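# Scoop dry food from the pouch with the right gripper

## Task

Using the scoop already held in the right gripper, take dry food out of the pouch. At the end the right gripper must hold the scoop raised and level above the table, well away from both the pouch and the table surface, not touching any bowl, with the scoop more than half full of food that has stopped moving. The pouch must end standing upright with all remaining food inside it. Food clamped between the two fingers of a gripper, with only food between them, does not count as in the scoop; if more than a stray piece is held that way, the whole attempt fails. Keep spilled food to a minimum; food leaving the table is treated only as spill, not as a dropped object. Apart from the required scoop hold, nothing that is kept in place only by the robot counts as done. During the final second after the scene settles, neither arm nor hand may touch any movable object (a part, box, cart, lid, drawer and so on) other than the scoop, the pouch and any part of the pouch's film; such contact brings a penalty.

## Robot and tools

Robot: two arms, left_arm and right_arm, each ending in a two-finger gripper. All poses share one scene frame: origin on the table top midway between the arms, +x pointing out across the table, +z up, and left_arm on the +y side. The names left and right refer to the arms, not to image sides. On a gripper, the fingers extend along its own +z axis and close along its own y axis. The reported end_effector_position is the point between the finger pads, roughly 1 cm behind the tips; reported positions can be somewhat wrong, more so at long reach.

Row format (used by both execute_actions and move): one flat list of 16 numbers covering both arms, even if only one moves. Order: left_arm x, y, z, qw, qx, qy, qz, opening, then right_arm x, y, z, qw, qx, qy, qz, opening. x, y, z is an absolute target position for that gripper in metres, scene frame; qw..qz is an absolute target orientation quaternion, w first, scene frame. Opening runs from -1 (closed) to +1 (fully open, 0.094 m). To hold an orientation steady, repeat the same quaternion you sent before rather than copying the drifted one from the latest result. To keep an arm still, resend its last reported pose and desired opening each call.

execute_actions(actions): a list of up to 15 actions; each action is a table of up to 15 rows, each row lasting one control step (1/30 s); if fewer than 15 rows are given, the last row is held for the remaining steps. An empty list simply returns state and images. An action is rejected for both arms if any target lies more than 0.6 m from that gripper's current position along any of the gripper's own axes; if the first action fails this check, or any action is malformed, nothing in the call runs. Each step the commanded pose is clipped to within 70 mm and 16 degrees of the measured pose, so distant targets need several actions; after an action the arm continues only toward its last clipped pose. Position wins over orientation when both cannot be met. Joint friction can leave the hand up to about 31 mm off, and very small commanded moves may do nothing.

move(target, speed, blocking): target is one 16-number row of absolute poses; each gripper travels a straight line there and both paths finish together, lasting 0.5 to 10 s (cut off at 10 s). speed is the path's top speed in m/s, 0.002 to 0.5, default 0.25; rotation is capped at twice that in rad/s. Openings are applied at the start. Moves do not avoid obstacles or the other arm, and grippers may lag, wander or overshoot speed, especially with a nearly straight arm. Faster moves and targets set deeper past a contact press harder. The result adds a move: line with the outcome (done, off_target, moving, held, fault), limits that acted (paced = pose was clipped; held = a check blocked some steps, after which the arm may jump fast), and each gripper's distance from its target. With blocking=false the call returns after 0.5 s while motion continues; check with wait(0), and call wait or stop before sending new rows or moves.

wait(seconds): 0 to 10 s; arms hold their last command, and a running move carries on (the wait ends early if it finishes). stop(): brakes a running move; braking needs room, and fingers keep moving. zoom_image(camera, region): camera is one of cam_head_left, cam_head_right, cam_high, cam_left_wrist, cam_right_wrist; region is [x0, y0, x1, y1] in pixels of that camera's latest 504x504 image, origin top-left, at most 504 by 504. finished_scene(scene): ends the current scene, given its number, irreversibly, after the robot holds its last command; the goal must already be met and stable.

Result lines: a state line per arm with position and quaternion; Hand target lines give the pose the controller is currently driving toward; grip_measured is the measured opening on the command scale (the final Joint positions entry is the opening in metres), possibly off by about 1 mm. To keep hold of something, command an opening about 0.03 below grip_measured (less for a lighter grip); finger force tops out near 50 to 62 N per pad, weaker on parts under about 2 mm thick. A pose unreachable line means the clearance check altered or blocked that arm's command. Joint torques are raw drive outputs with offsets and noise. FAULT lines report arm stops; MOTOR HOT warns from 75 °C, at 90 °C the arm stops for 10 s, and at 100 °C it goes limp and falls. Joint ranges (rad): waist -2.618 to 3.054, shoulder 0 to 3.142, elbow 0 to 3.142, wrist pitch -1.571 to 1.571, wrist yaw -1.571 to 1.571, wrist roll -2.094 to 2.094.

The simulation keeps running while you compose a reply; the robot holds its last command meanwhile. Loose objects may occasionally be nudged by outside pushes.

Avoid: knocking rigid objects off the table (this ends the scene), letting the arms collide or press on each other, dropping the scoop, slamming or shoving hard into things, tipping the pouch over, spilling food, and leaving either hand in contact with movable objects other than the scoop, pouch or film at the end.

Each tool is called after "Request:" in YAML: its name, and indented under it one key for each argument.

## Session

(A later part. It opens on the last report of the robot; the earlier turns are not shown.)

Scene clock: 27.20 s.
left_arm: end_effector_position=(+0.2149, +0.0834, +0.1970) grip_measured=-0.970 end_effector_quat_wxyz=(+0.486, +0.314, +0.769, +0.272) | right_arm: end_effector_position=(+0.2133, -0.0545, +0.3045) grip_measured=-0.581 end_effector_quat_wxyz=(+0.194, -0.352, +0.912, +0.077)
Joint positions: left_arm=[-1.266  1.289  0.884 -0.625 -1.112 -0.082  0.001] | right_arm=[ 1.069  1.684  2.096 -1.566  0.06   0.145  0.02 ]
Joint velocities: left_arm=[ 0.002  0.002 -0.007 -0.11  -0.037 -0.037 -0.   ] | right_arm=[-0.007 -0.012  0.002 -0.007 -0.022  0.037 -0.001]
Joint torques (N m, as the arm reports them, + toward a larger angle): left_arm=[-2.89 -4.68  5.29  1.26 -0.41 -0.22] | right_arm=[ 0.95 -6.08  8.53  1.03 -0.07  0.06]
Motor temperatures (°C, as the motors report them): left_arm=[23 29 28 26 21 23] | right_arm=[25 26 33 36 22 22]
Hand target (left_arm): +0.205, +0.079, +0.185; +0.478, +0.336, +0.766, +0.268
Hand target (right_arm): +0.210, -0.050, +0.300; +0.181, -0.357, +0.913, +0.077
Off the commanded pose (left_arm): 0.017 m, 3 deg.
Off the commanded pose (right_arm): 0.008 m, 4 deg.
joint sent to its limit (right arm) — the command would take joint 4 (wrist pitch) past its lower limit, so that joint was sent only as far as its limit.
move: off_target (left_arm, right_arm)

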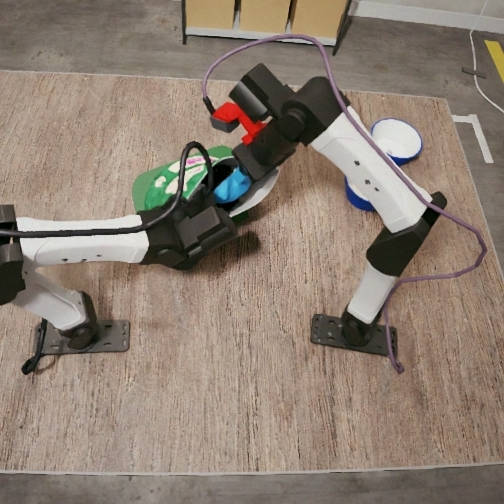

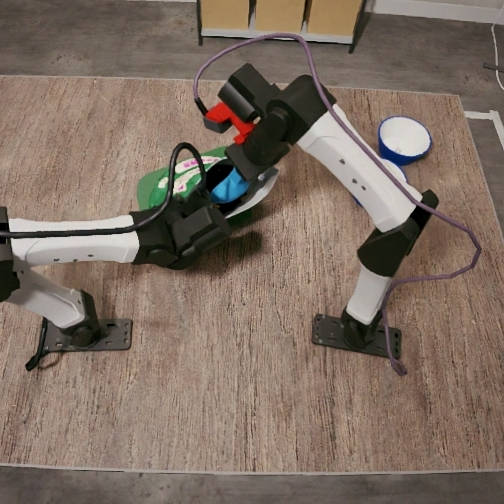

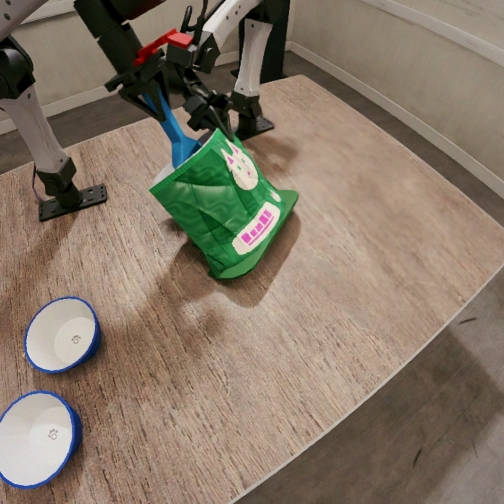

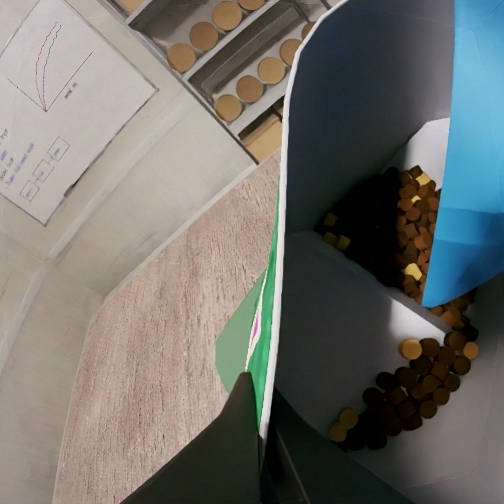

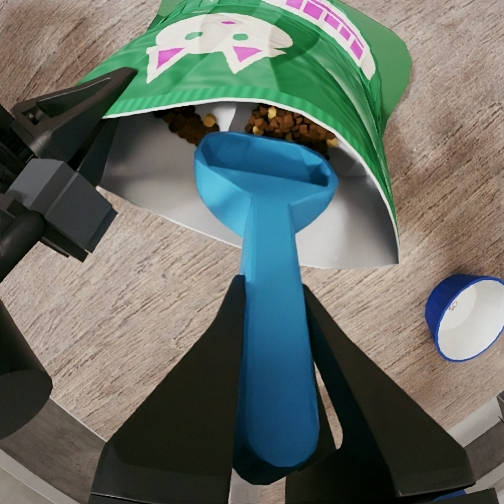

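Shift −0.025 in y.

Request:
move:
  target: [0.204,0.079,0.185,0.479,0.336,0.765,0.268,-1,0.208,-0.078,0.26,0.162,-0.361,0.917,0.063,-0.63]
  speed: 0.03

Request:
move:
  target: [0.204,0.079,0.185,0.479,0.336,0.765,0.268,-1,0.232,-0.06,0.205,0.21,-0.336,0.915,0.079,-0.63]
  speed: 0.03

Request:
move:
  target: [0.204,0.079,0.185,0.479,0.336,0.765,0.268,-1,0.212,-0.08,0.145,0.543,-0.267,0.774,0.187,-0.63]
  speed: 0.06

Request:
move:
  target: [0.204,0.079,0.185,0.479,0.336,0.765,0.268,-1,0.19,-0.1,0.18,0.671,-0.254,0.65,0.261,-0.63]
  speed: 0.05

Scene clock: 34.67 s.
left_arm: end_effector_position=(+0.2146, +0.0836, +0.1975) grip_measured=-0.970 end_effector_quat_wxyz=(+0.487, +0.311, +0.769, +0.272) | right_arm: end_effector_position=(+0.2133, -0.0691, +0.2647) grip_measured=-0.581 end_effector_quat_wxyz=(+0.176, -0.359, +0.914, +0.065)
Joint positions: left_arm=[-1.268  1.289  0.884 -0.627 -1.116 -0.089  0.001] | right_arm=[ 1.036  1.589  1.827 -1.434  0.048  0.102  0.02 ]
Joint velocities: left_arm=[-0.012  0.002 -0.007  0.022  0.007 -0.007  0.001] | right_arm=[-0.012 -0.007 -0.032  0.022 -0.037 -0.051 -0.   ]
Joint torques (N m, as the arm reports them, + toward a larger angle): left_arm=[-2.95 -5.09  5.3   1.28 -0.42 -0.21] | right_arm=[-0.79 -8.67  5.58  0.95 -0.14 -0.03]
Motor temperatures (°C, as the motors report them): left_arm=[23 29 29 26 21 23] | right_arm=[25 27 34 35 22 22]
Hand target (left_arm): +0.205, +0.079, +0.185; +0.479, +0.336, +0.765, +0.268
Hand target (right_arm): +0.208, -0.077, +0.260; +0.162, -0.360, +0.917, +0.063
Off the commanded pose (left_arm): 0.017 m, 3 deg.
Off the commanded pose (right_arm): 0.011 m, 2 deg.
move: off_target (left_arm, right_arm)

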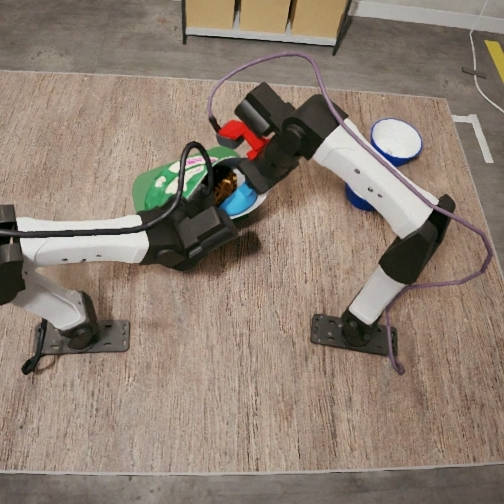

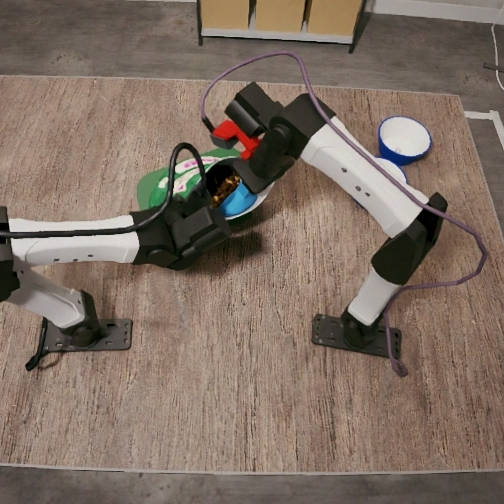

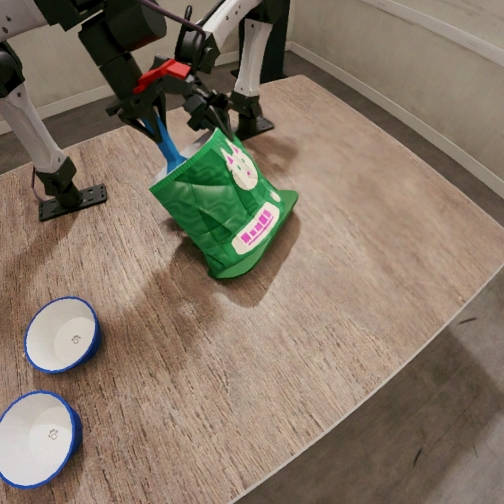

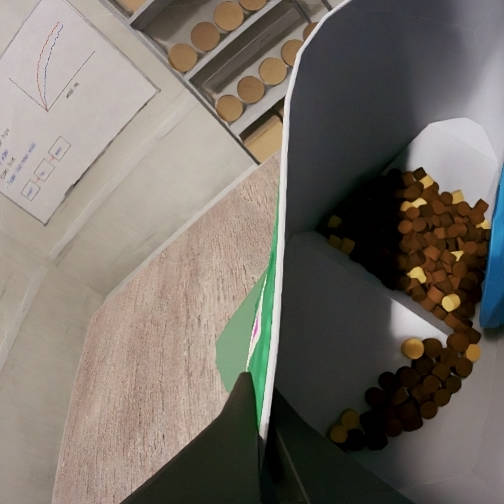

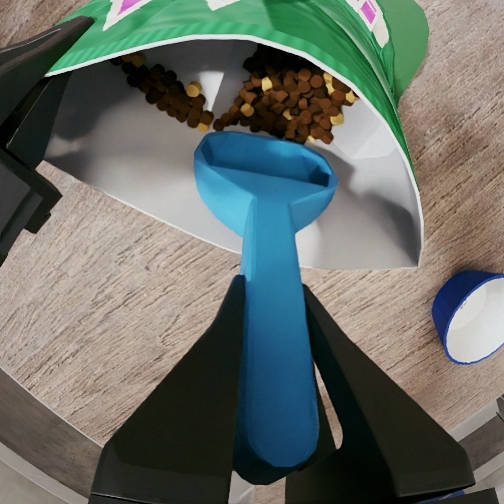

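Scene clock: 37.00 s.
left_arm: end_effector_position=(+0.2148, +0.0841, +0.1980) grip_measured=-0.970 end_effector_quat_wxyz=(+0.488, +0.310, +0.769, +0.274) | right_arm: end_effector_position=(+0.2267, -0.0641, +0.2301) grip_measured=-0.581 end_effector_quat_wxyz=(+0.227, -0.342, +0.908, +0.080)
Joint positions: left_arm=[-1.267  1.289  0.884 -0.627 -1.12  -0.09   0.001] | right_arm=[ 1.028  1.478  1.524 -1.135  0.072  0.114  0.02 ]
Joint velocities: left_arm=[-0.007 -0.012  0.007  0.007 -0.066 -0.007  0.001] | right_arm=[ 0.002 -0.007 -0.002  0.007  0.051  0.007  0.001]
Joint torques (N m, as the arm reports them, + toward a larger angle): left_arm=[-2.78 -5.1   5.23  1.27 -0.35 -0.22] | right_arm=[-0.83 -4.18  3.71  1.76 -0.15  0.1 ]
Motor temperatures (°C, as the motors report them): left_arm=[23 28 29 26 21 23] | right_arm=[25 27 34 35 22 22]
Hand target (left_arm): +0.205, +0.079, +0.185; +0.479, +0.336, +0.765, +0.268
Hand target (right_arm): +0.232, -0.061, +0.206; +0.209, -0.336, +0.915, +0.078
Off the commanded pose (left_arm): 0.018 m, 3 deg.
Off the commanded pose (right_arm): 0.026 m, 2 deg.
move: off_target (left_arm, right_arm)

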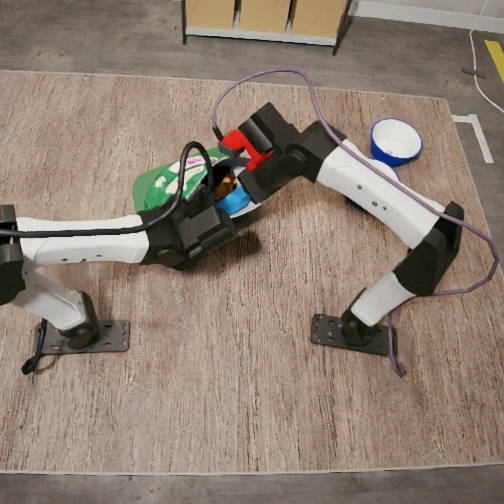

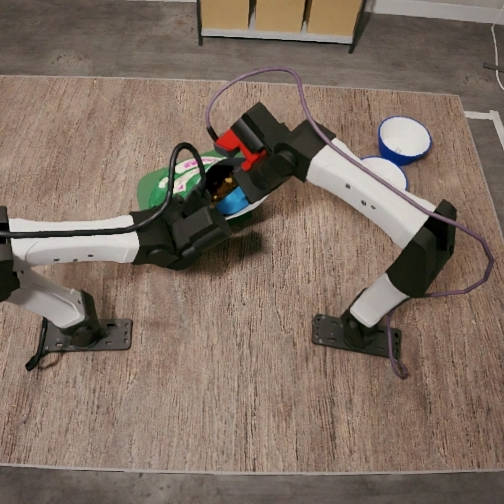

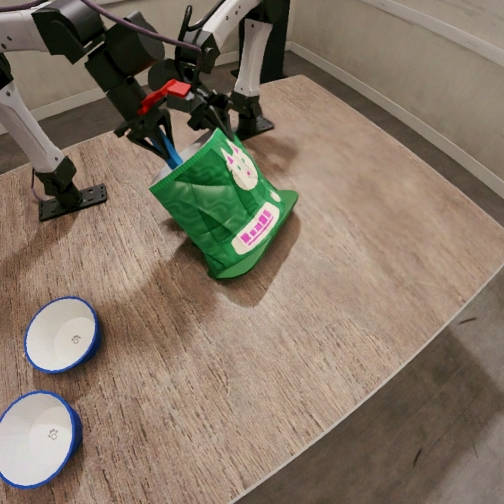

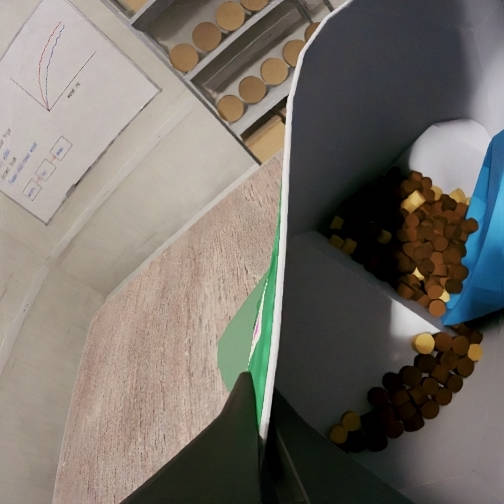

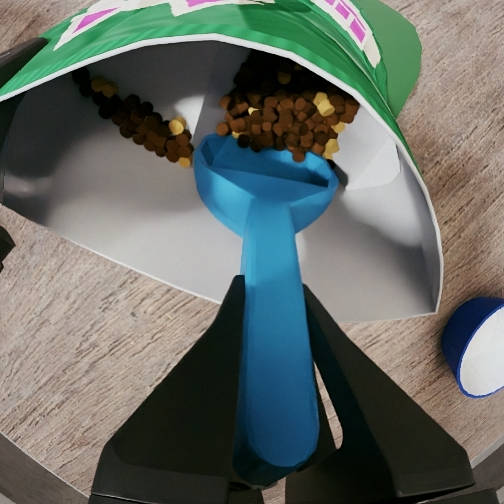

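Scene clock: 43.43 s.
left_arm: end_effector_position=(+0.2145, +0.0865, +0.1962) grip_measured=-0.970 end_effector_quat_wxyz=(+0.484, +0.309, +0.771, +0.275) | right_arm: end_effector_position=(+0.2215, -0.0741, +0.1726) grip_measured=-0.581 end_effector_quat_wxyz=(+0.571, -0.251, +0.755, +0.201)
Joint positions: left_arm=[-1.264  1.289  0.884 -0.644 -1.116 -0.102  0.001] | right_arm=[1.122 0.983 0.36  0.342 0.276 0.096 0.02 ]
Joint velocities: left_arm=[ 0.012 -0.017  0.007 -0.037  0.037  0.037 -0.001] | right_arm=[ 0.002  0.012 -0.012 -0.007  0.066 -0.022 -0.001]
Joint torques (N m, as the arm reports them, + toward a larger angle): left_arm=[-3.17 -5.01  5.16  1.42 -0.38 -0.05] | right_arm=[ 0.91 -1.88  6.25  1.74 -0.01 -0.01]
Motor temperatures (°C, as the motors report them): left_arm=[23 28 29 26 21 23] | right_arm=[25 27 33 36 22 22]
Hand target (left_arm): +0.205, +0.079, +0.185; +0.479, +0.336, +0.765, +0.268
Hand target (right_arm): +0.214, -0.078, +0.145; +0.544, -0.272, +0.772, +0.185
Off the commanded pose (left_arm): 0.017 m, 3 deg.
Off the commanded pose (right_arm): 0.030 m, 5 deg.
move: off_target (left_arm, right_arm)

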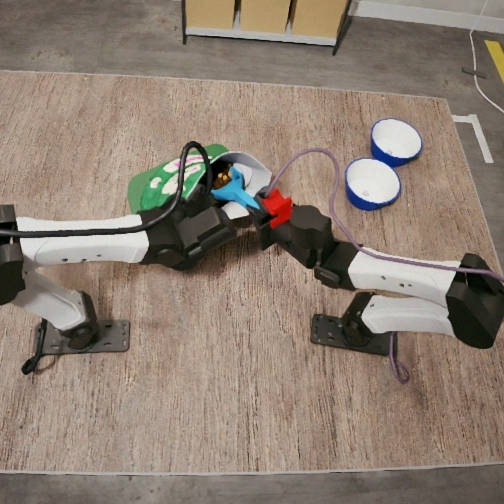

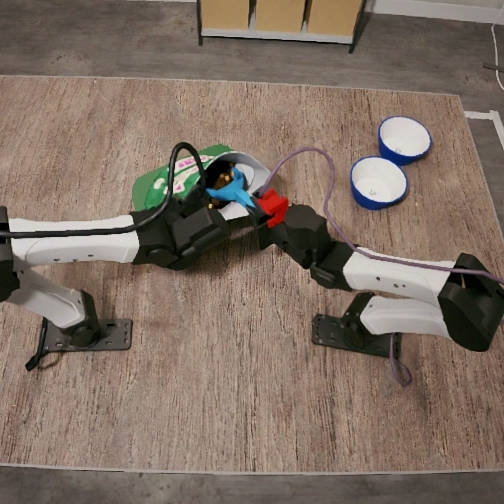

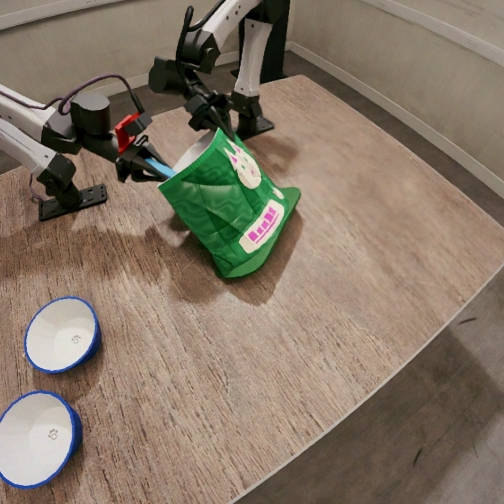

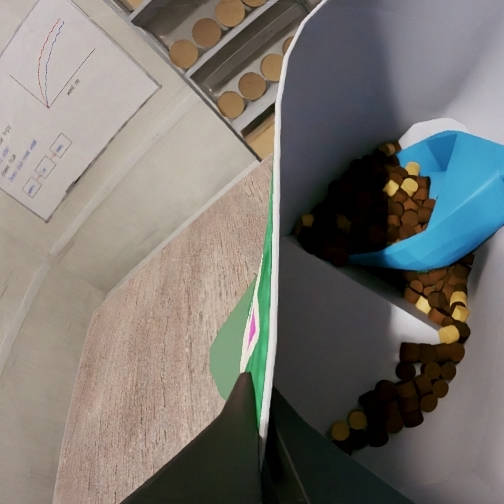

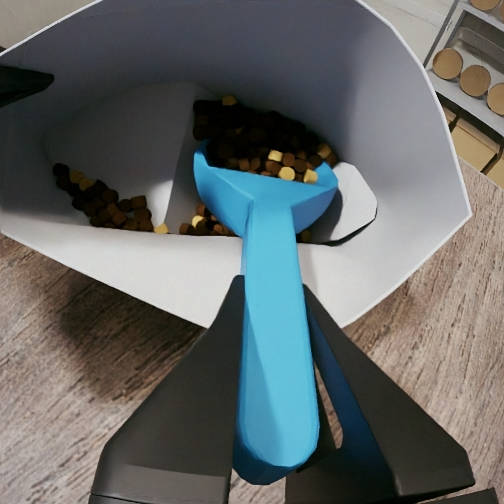

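Scene clock: 46.87 s.
left_arm: end_effector_position=(+0.2141, +0.0864, +0.1965) grip_measured=-0.970 end_effector_quat_wxyz=(+0.485, +0.309, +0.771, +0.276) | right_arm: end_effector_position=(+0.1896, -0.0929, +0.1845) grip_measured=-0.581 end_effector_quat_wxyz=(+0.668, -0.256, +0.646, +0.267)
Joint positions: left_arm=[-1.267  1.289  0.884 -0.645 -1.119 -0.104  0.001] | right_arm=[ 1.122  0.879  0.047  0.867  0.187 -0.003  0.02 ]
Joint velocities: left_arm=[ 0.012  0.022  0.002  0.037 -0.022 -0.007 -0.001] | right_arm=[ 0.007  0.002  0.007  0.007 -0.066  0.051  0.   ]
Joint torques (N m, as the arm reports them, + toward a larger angle): left_arm=[-2.97 -4.99  5.16  1.45 -0.38 -0.03] | right_arm=[-0.78 -2.52  6.41  2.11  0.07 -0.05]
Motor temperatures (°C, as the motors report them): left_arm=[23 28 29 26 21 23] | right_arm=[25 27 33 37 22 22]
Hand target (left_arm): +0.205, +0.079, +0.185; +0.479, +0.336, +0.765, +0.268
Hand target (right_arm): +0.190, -0.099, +0.180; +0.670, -0.255, +0.647, +0.259
Off the commanded pose (left_arm): 0.017 m, 3 deg.
Off the commanded pose (right_arm): 0.008 m, 1 deg.
move: off_target (left_arm)

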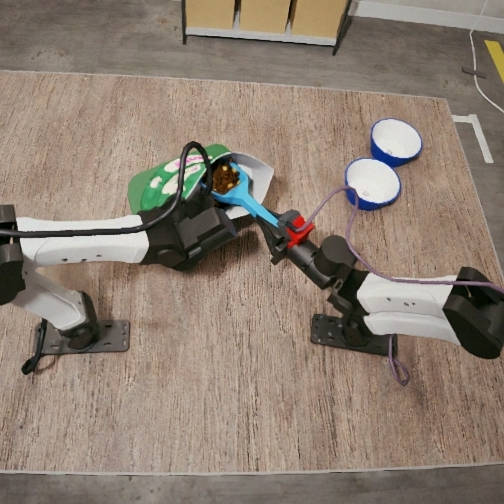

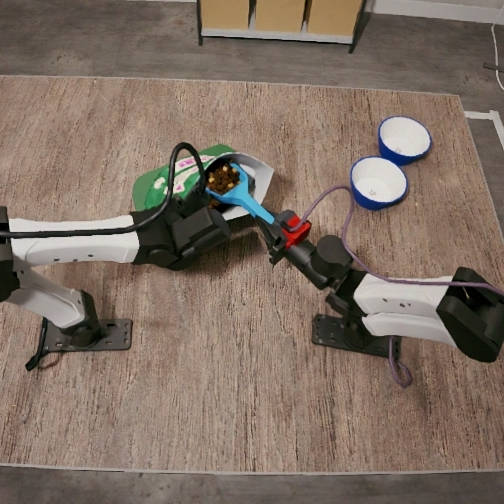

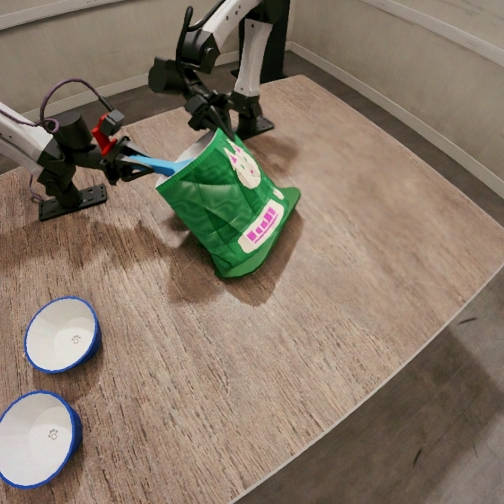

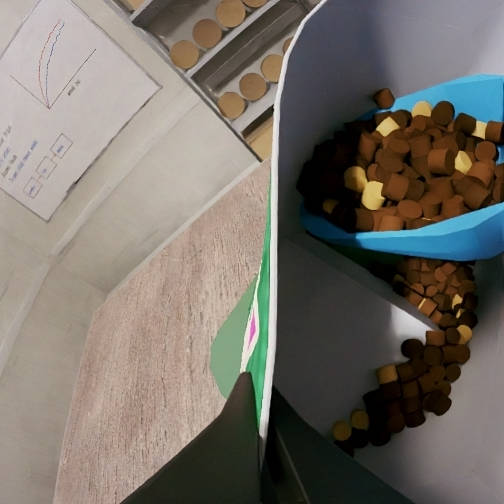

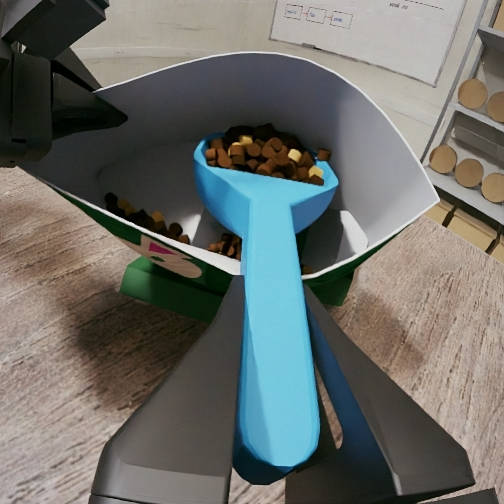

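Request:
move:
  target: [0.25,0.105,0.22,0.407,0.333,0.833,0.17,-1,0.175,-0.13,0.26,0.671,-0.254,0.65,0.261,-0.63]
  speed: 0.04

Request:
move:
  target: [0.36,0.16,0.212,0.2,0.305,0.928,-0.06,-1,0.23,-0.24,0.35,0.735,-0.09,0.665,0.1,-0.63]
  speed: 0.07

Request:
move:
  target: [0.36,0.16,0.212,0.2,0.305,0.928,-0.06,0,0.23,-0.24,0.35,0.735,-0.09,0.665,0.1,-0.63]

Request:
move:
  target: [0.35,0.165,0.29,0.2,0.305,0.928,-0.06,0,0.23,-0.24,0.35,0.735,-0.09,0.665,0.1,-0.63]
  speed: 0.1

Scene clock: 59.67 s.
left_arm: end_effector_position=(+0.2488, +0.1056, +0.2096) grip_measured=-0.970 end_effector_quat_wxyz=(+0.403, +0.331, +0.835, +0.178) | right_arm: end_effector_position=(+0.1745, -0.1284, +0.2474) grip_measured=-0.581 end_effector_quat_wxyz=(+0.658, -0.259, +0.660, +0.255)
Joint positions: left_arm=[-0.976  1.234  1.039 -0.729 -0.696  0.088  0.001] | right_arm=[ 1.061  0.377  0.288  0.083  0.142 -0.004  0.02 ]
Joint velocities: left_arm=[ 0.007 -0.017  0.007  0.007 -0.051 -0.007 -0.   ] | right_arm=[-0.002  0.012 -0.017  0.022  0.022 -0.022 -0.   ]
Joint torques (N m, as the arm reports them, + toward a larger angle): left_arm=[ 0.12 -6.32  9.32  1.59 -0.27  0.11] | right_arm=[-0.85 -1.49 11.02  2.03 -0.16  0.  ]
Motor temperatures (°C, as the motors report them): left_arm=[23 28 30 26 21 23] | right_arm=[25 27 34 38 22 22]
Hand target (left_arm): +0.249, +0.106, +0.220; +0.409, +0.333, +0.832, +0.171
Hand target (right_arm): +0.173, -0.132, +0.260; +0.669, -0.254, +0.648, +0.260
Off the commanded pose (left_arm): 0.010 m, 1 deg.
Off the commanded pose (right_arm): 0.013 m, 2 deg.
move: off_target (right_arm)

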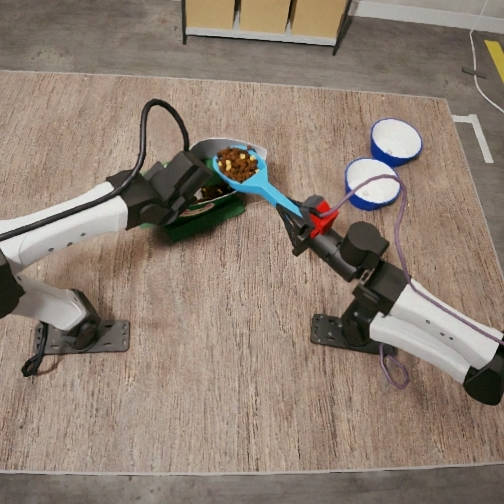

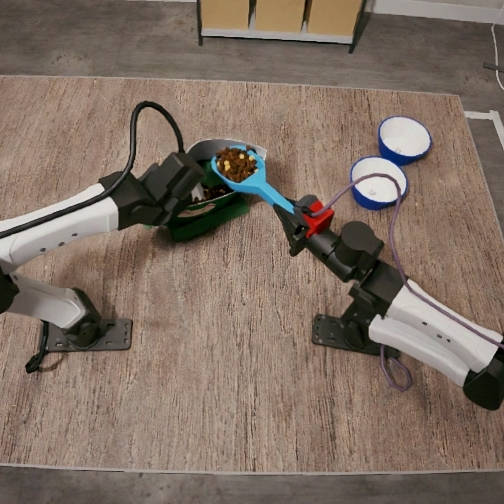

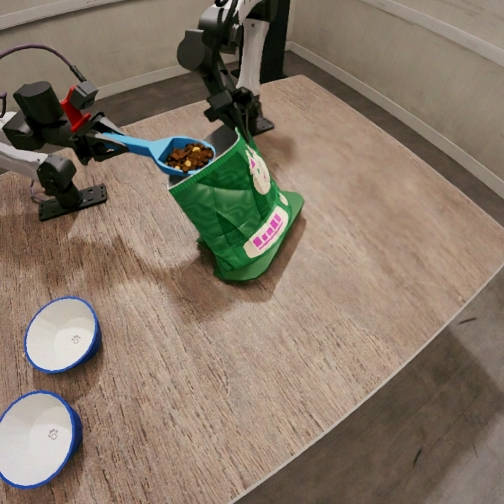

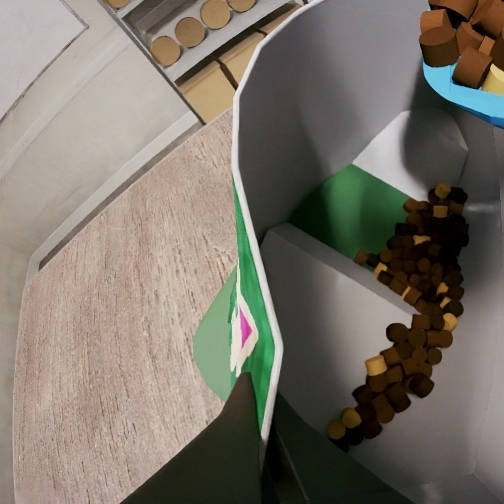

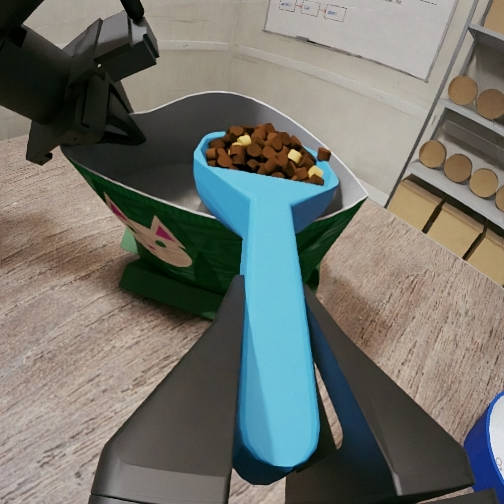

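Scene clock: 64.63 s.
left_arm: end_effector_position=(+0.3472, +0.1625, +0.2112) grip_measured=-0.970 end_effector_quat_wxyz=(+0.189, +0.304, +0.932, -0.052) | right_arm: end_effector_position=(+0.2266, -0.2401, +0.3422) grip_measured=-0.581 end_effector_quat_wxyz=(+0.730, -0.091, +0.670, +0.098)
Joint positions: left_arm=[-0.319  1.72   1.736 -1.211  0.127  0.356  0.001] | right_arm=[ 0.61   0.414  0.587 -0.086  0.164 -0.015  0.02 ]
Joint velocities: left_arm=[ 0.037 -0.007 -0.002 -0.007  0.051  0.022 -0.   ] | right_arm=[ 0.012  0.012  0.002 -0.081  0.037 -0.007  0.   ]
Joint torques (N m, as the arm reports them, + toward a larger angle): left_arm=[ 0.37 -7.55  8.92  1.56  0.21 -0.03] | right_arm=[-0.81  2.36 10.53  2.14 -0.16 -0.01]
Motor temperatures (°C, as the motors report them): left_arm=[23 28 31 27 21 23] | right_arm=[25 27 35 39 22 22]
Hand target (left_arm): +0.358, +0.160, +0.213; +0.202, +0.306, +0.929, -0.058
Hand target (right_arm): +0.228, -0.240, +0.350; +0.735, -0.091, +0.665, +0.098
Off the commanded pose (left_arm): 0.013 m, 2 deg.
Off the commanded pose (right_arm): 0.009 m, 1 deg.
move: off_target (left_arm)

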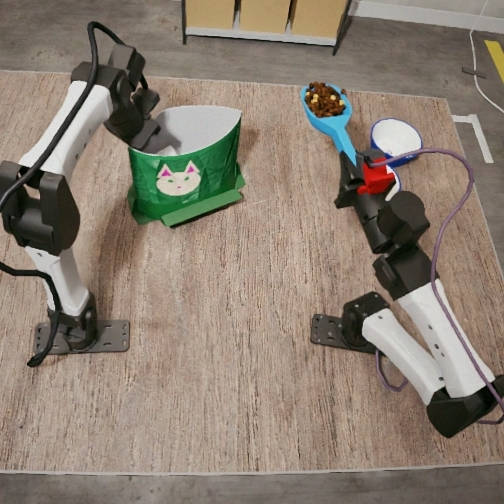

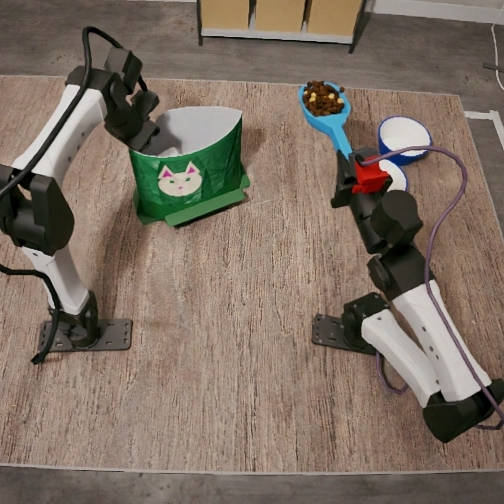

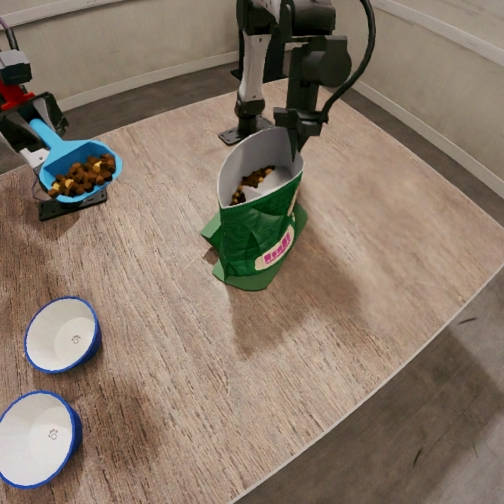

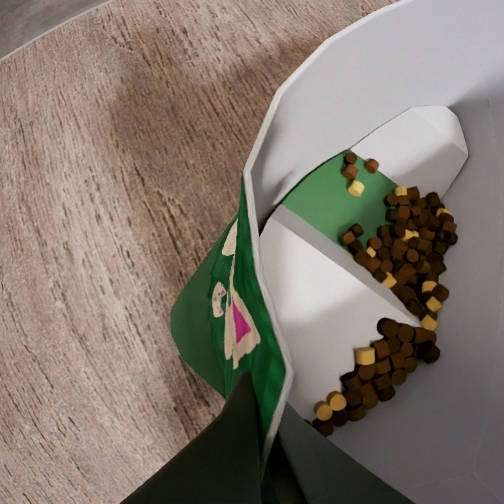

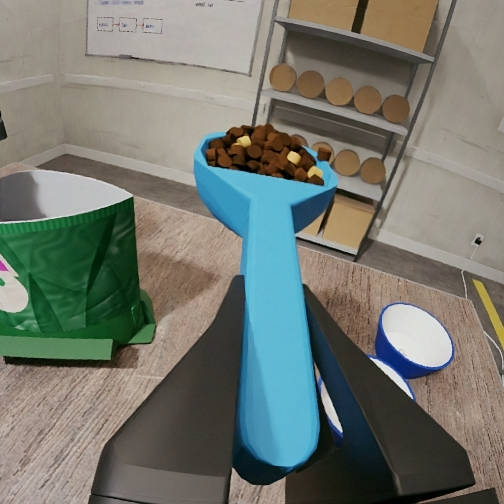

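Scene clock: 65.37 s.
left_arm: end_effector_position=(+0.3531, +0.1591, +0.2132) grip_measured=-0.003 end_effector_quat_wxyz=(+0.199, +0.307, +0.929, -0.057) | right_arm: end_effector_position=(+0.2269, -0.2405, +0.3410) grip_measured=-0.581 end_effector_quat_wxyz=(+0.729, -0.092, +0.672, +0.098)
Joint positions: left_arm=[-0.319  1.73   1.749 -1.196  0.138  0.36   0.047] | right_arm=[ 0.604  0.414  0.587 -0.091  0.158 -0.015  0.02 ]
Joint velocities: left_arm=[-0.022  0.002 -0.012 -0.007 -0.022  0.051  0.001] | right_arm=[-0.022 -0.012  0.012 -0.007  0.022 -0.022 -0.001]
Joint torques (N m, as the arm reports them, + toward a larger angle): left_arm=[ 0.43 -7.97  8.29  1.39  0.15 -0.04] | right_arm=[-0.8   2.9  10.54  2.25 -0.18  0.03]
Motor temperatures (°C, as the motors report them): left_arm=[23 28 31 27 21 23] | right_arm=[25 27 35 39 22 22]
Hand target (left_arm): +0.360, +0.160, +0.212; +0.201, +0.305, +0.929, -0.060
Hand target (right_arm): +0.230, -0.240, +0.350; +0.735, -0.090, +0.665, +0.100
Off the commanded pose (left_arm): 0.007 m, 0 deg.
Off the commanded pose (right_arm): 0.010 m, 1 deg.
move: done

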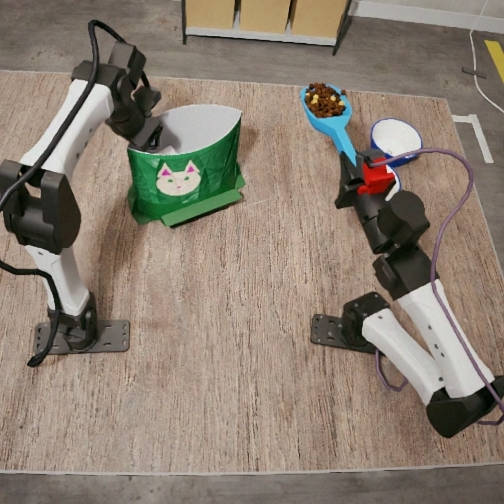

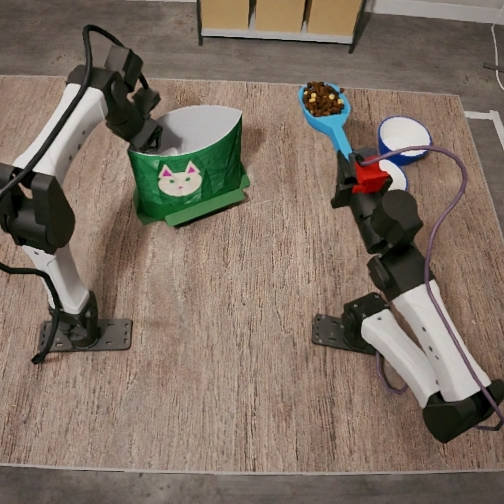

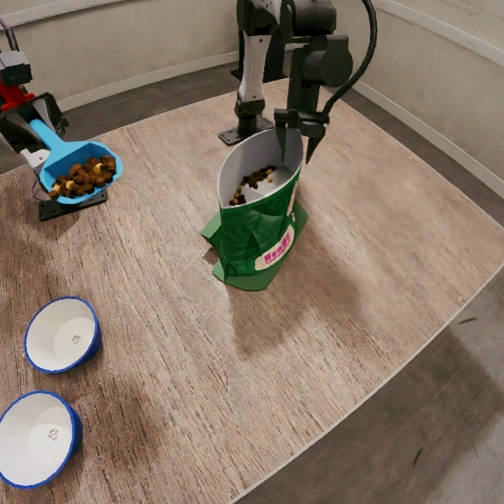

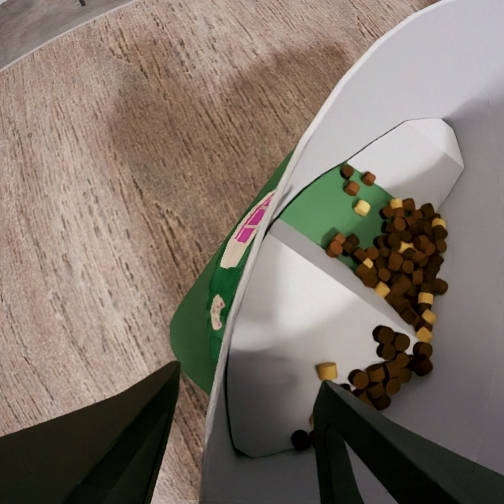

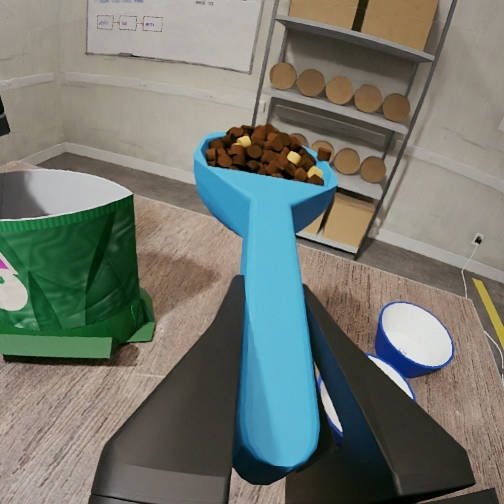

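Scene clock: 66.80 s.
left_arm: end_effector_position=(+0.3463, +0.1625, +0.2927) grip_measured=-0.003 end_effector_quat_wxyz=(+0.208, +0.308, +0.927, -0.057) | right_arm: end_effector_position=(+0.2269, -0.2403, +0.3400) grip_measured=-0.581 end_effector_quat_wxyz=(+0.727, -0.092, +0.673, +0.098)
Joint positions: left_arm=[-0.313  1.841  2.231 -1.549  0.142  0.366  0.047] | right_arm=[ 0.604  0.414  0.587 -0.095  0.157 -0.015  0.02 ]
Joint velocities: left_arm=[-0.012 -0.007 -0.007 -0.022  0.007 -0.007  0.   ] | right_arm=[ 0.012 -0.012 -0.017  0.051 -0.037  0.007  0.   ]
Joint torques (N m, as the arm reports them, + toward a larger angle): left_arm=[ 0.58 -7.97  7.46  1.2   0.18 -0.04] | right_arm=[-0.82  2.83 10.52  2.29 -0.16  0.03]
Motor temperatures (°C, as the motors report them): left_arm=[23 28 31 27 21 23] | right_arm=[25 27 36 39 22 22]
Hand target (left_arm): +0.349, +0.165, +0.290; +0.201, +0.305, +0.929, -0.060
Hand target (right_arm): +0.229, -0.240, +0.350; +0.735, -0.090, +0.665, +0.100
Off the commanded pose (left_arm): 0.005 m, 1 deg.
Off the commanded pose (right_arm): 0.010 m, 1 deg.
move: done

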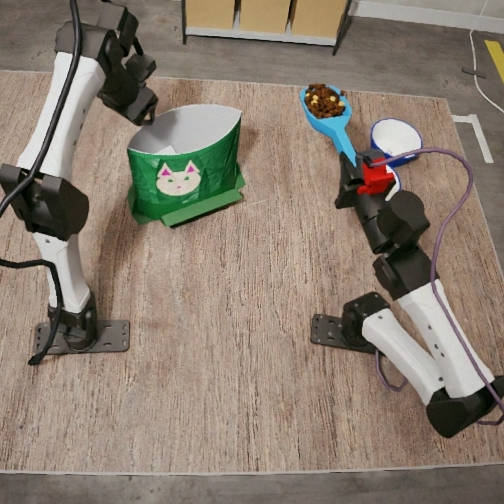

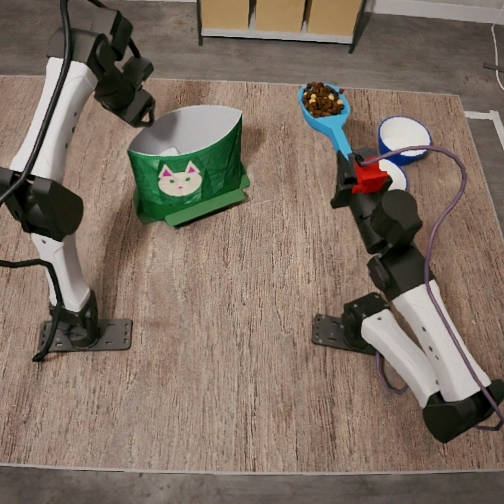

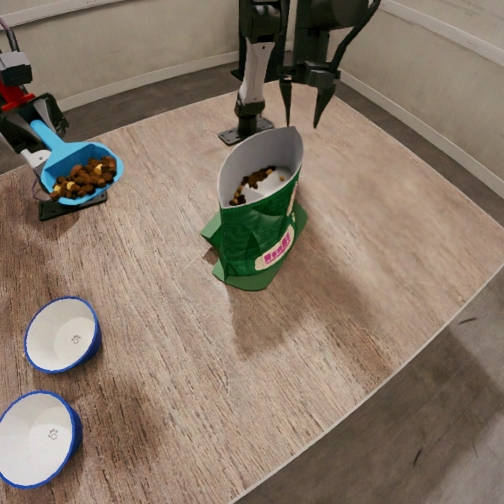

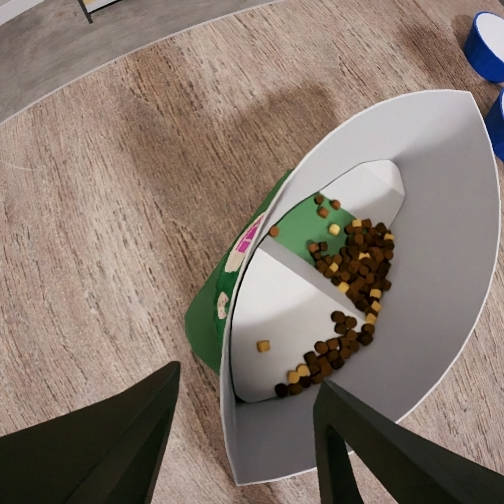

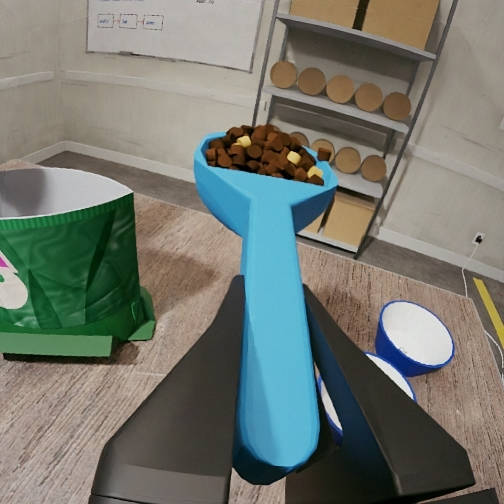

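Request:
finished_scene:
  scene: 2

The scene is finished: the task was done.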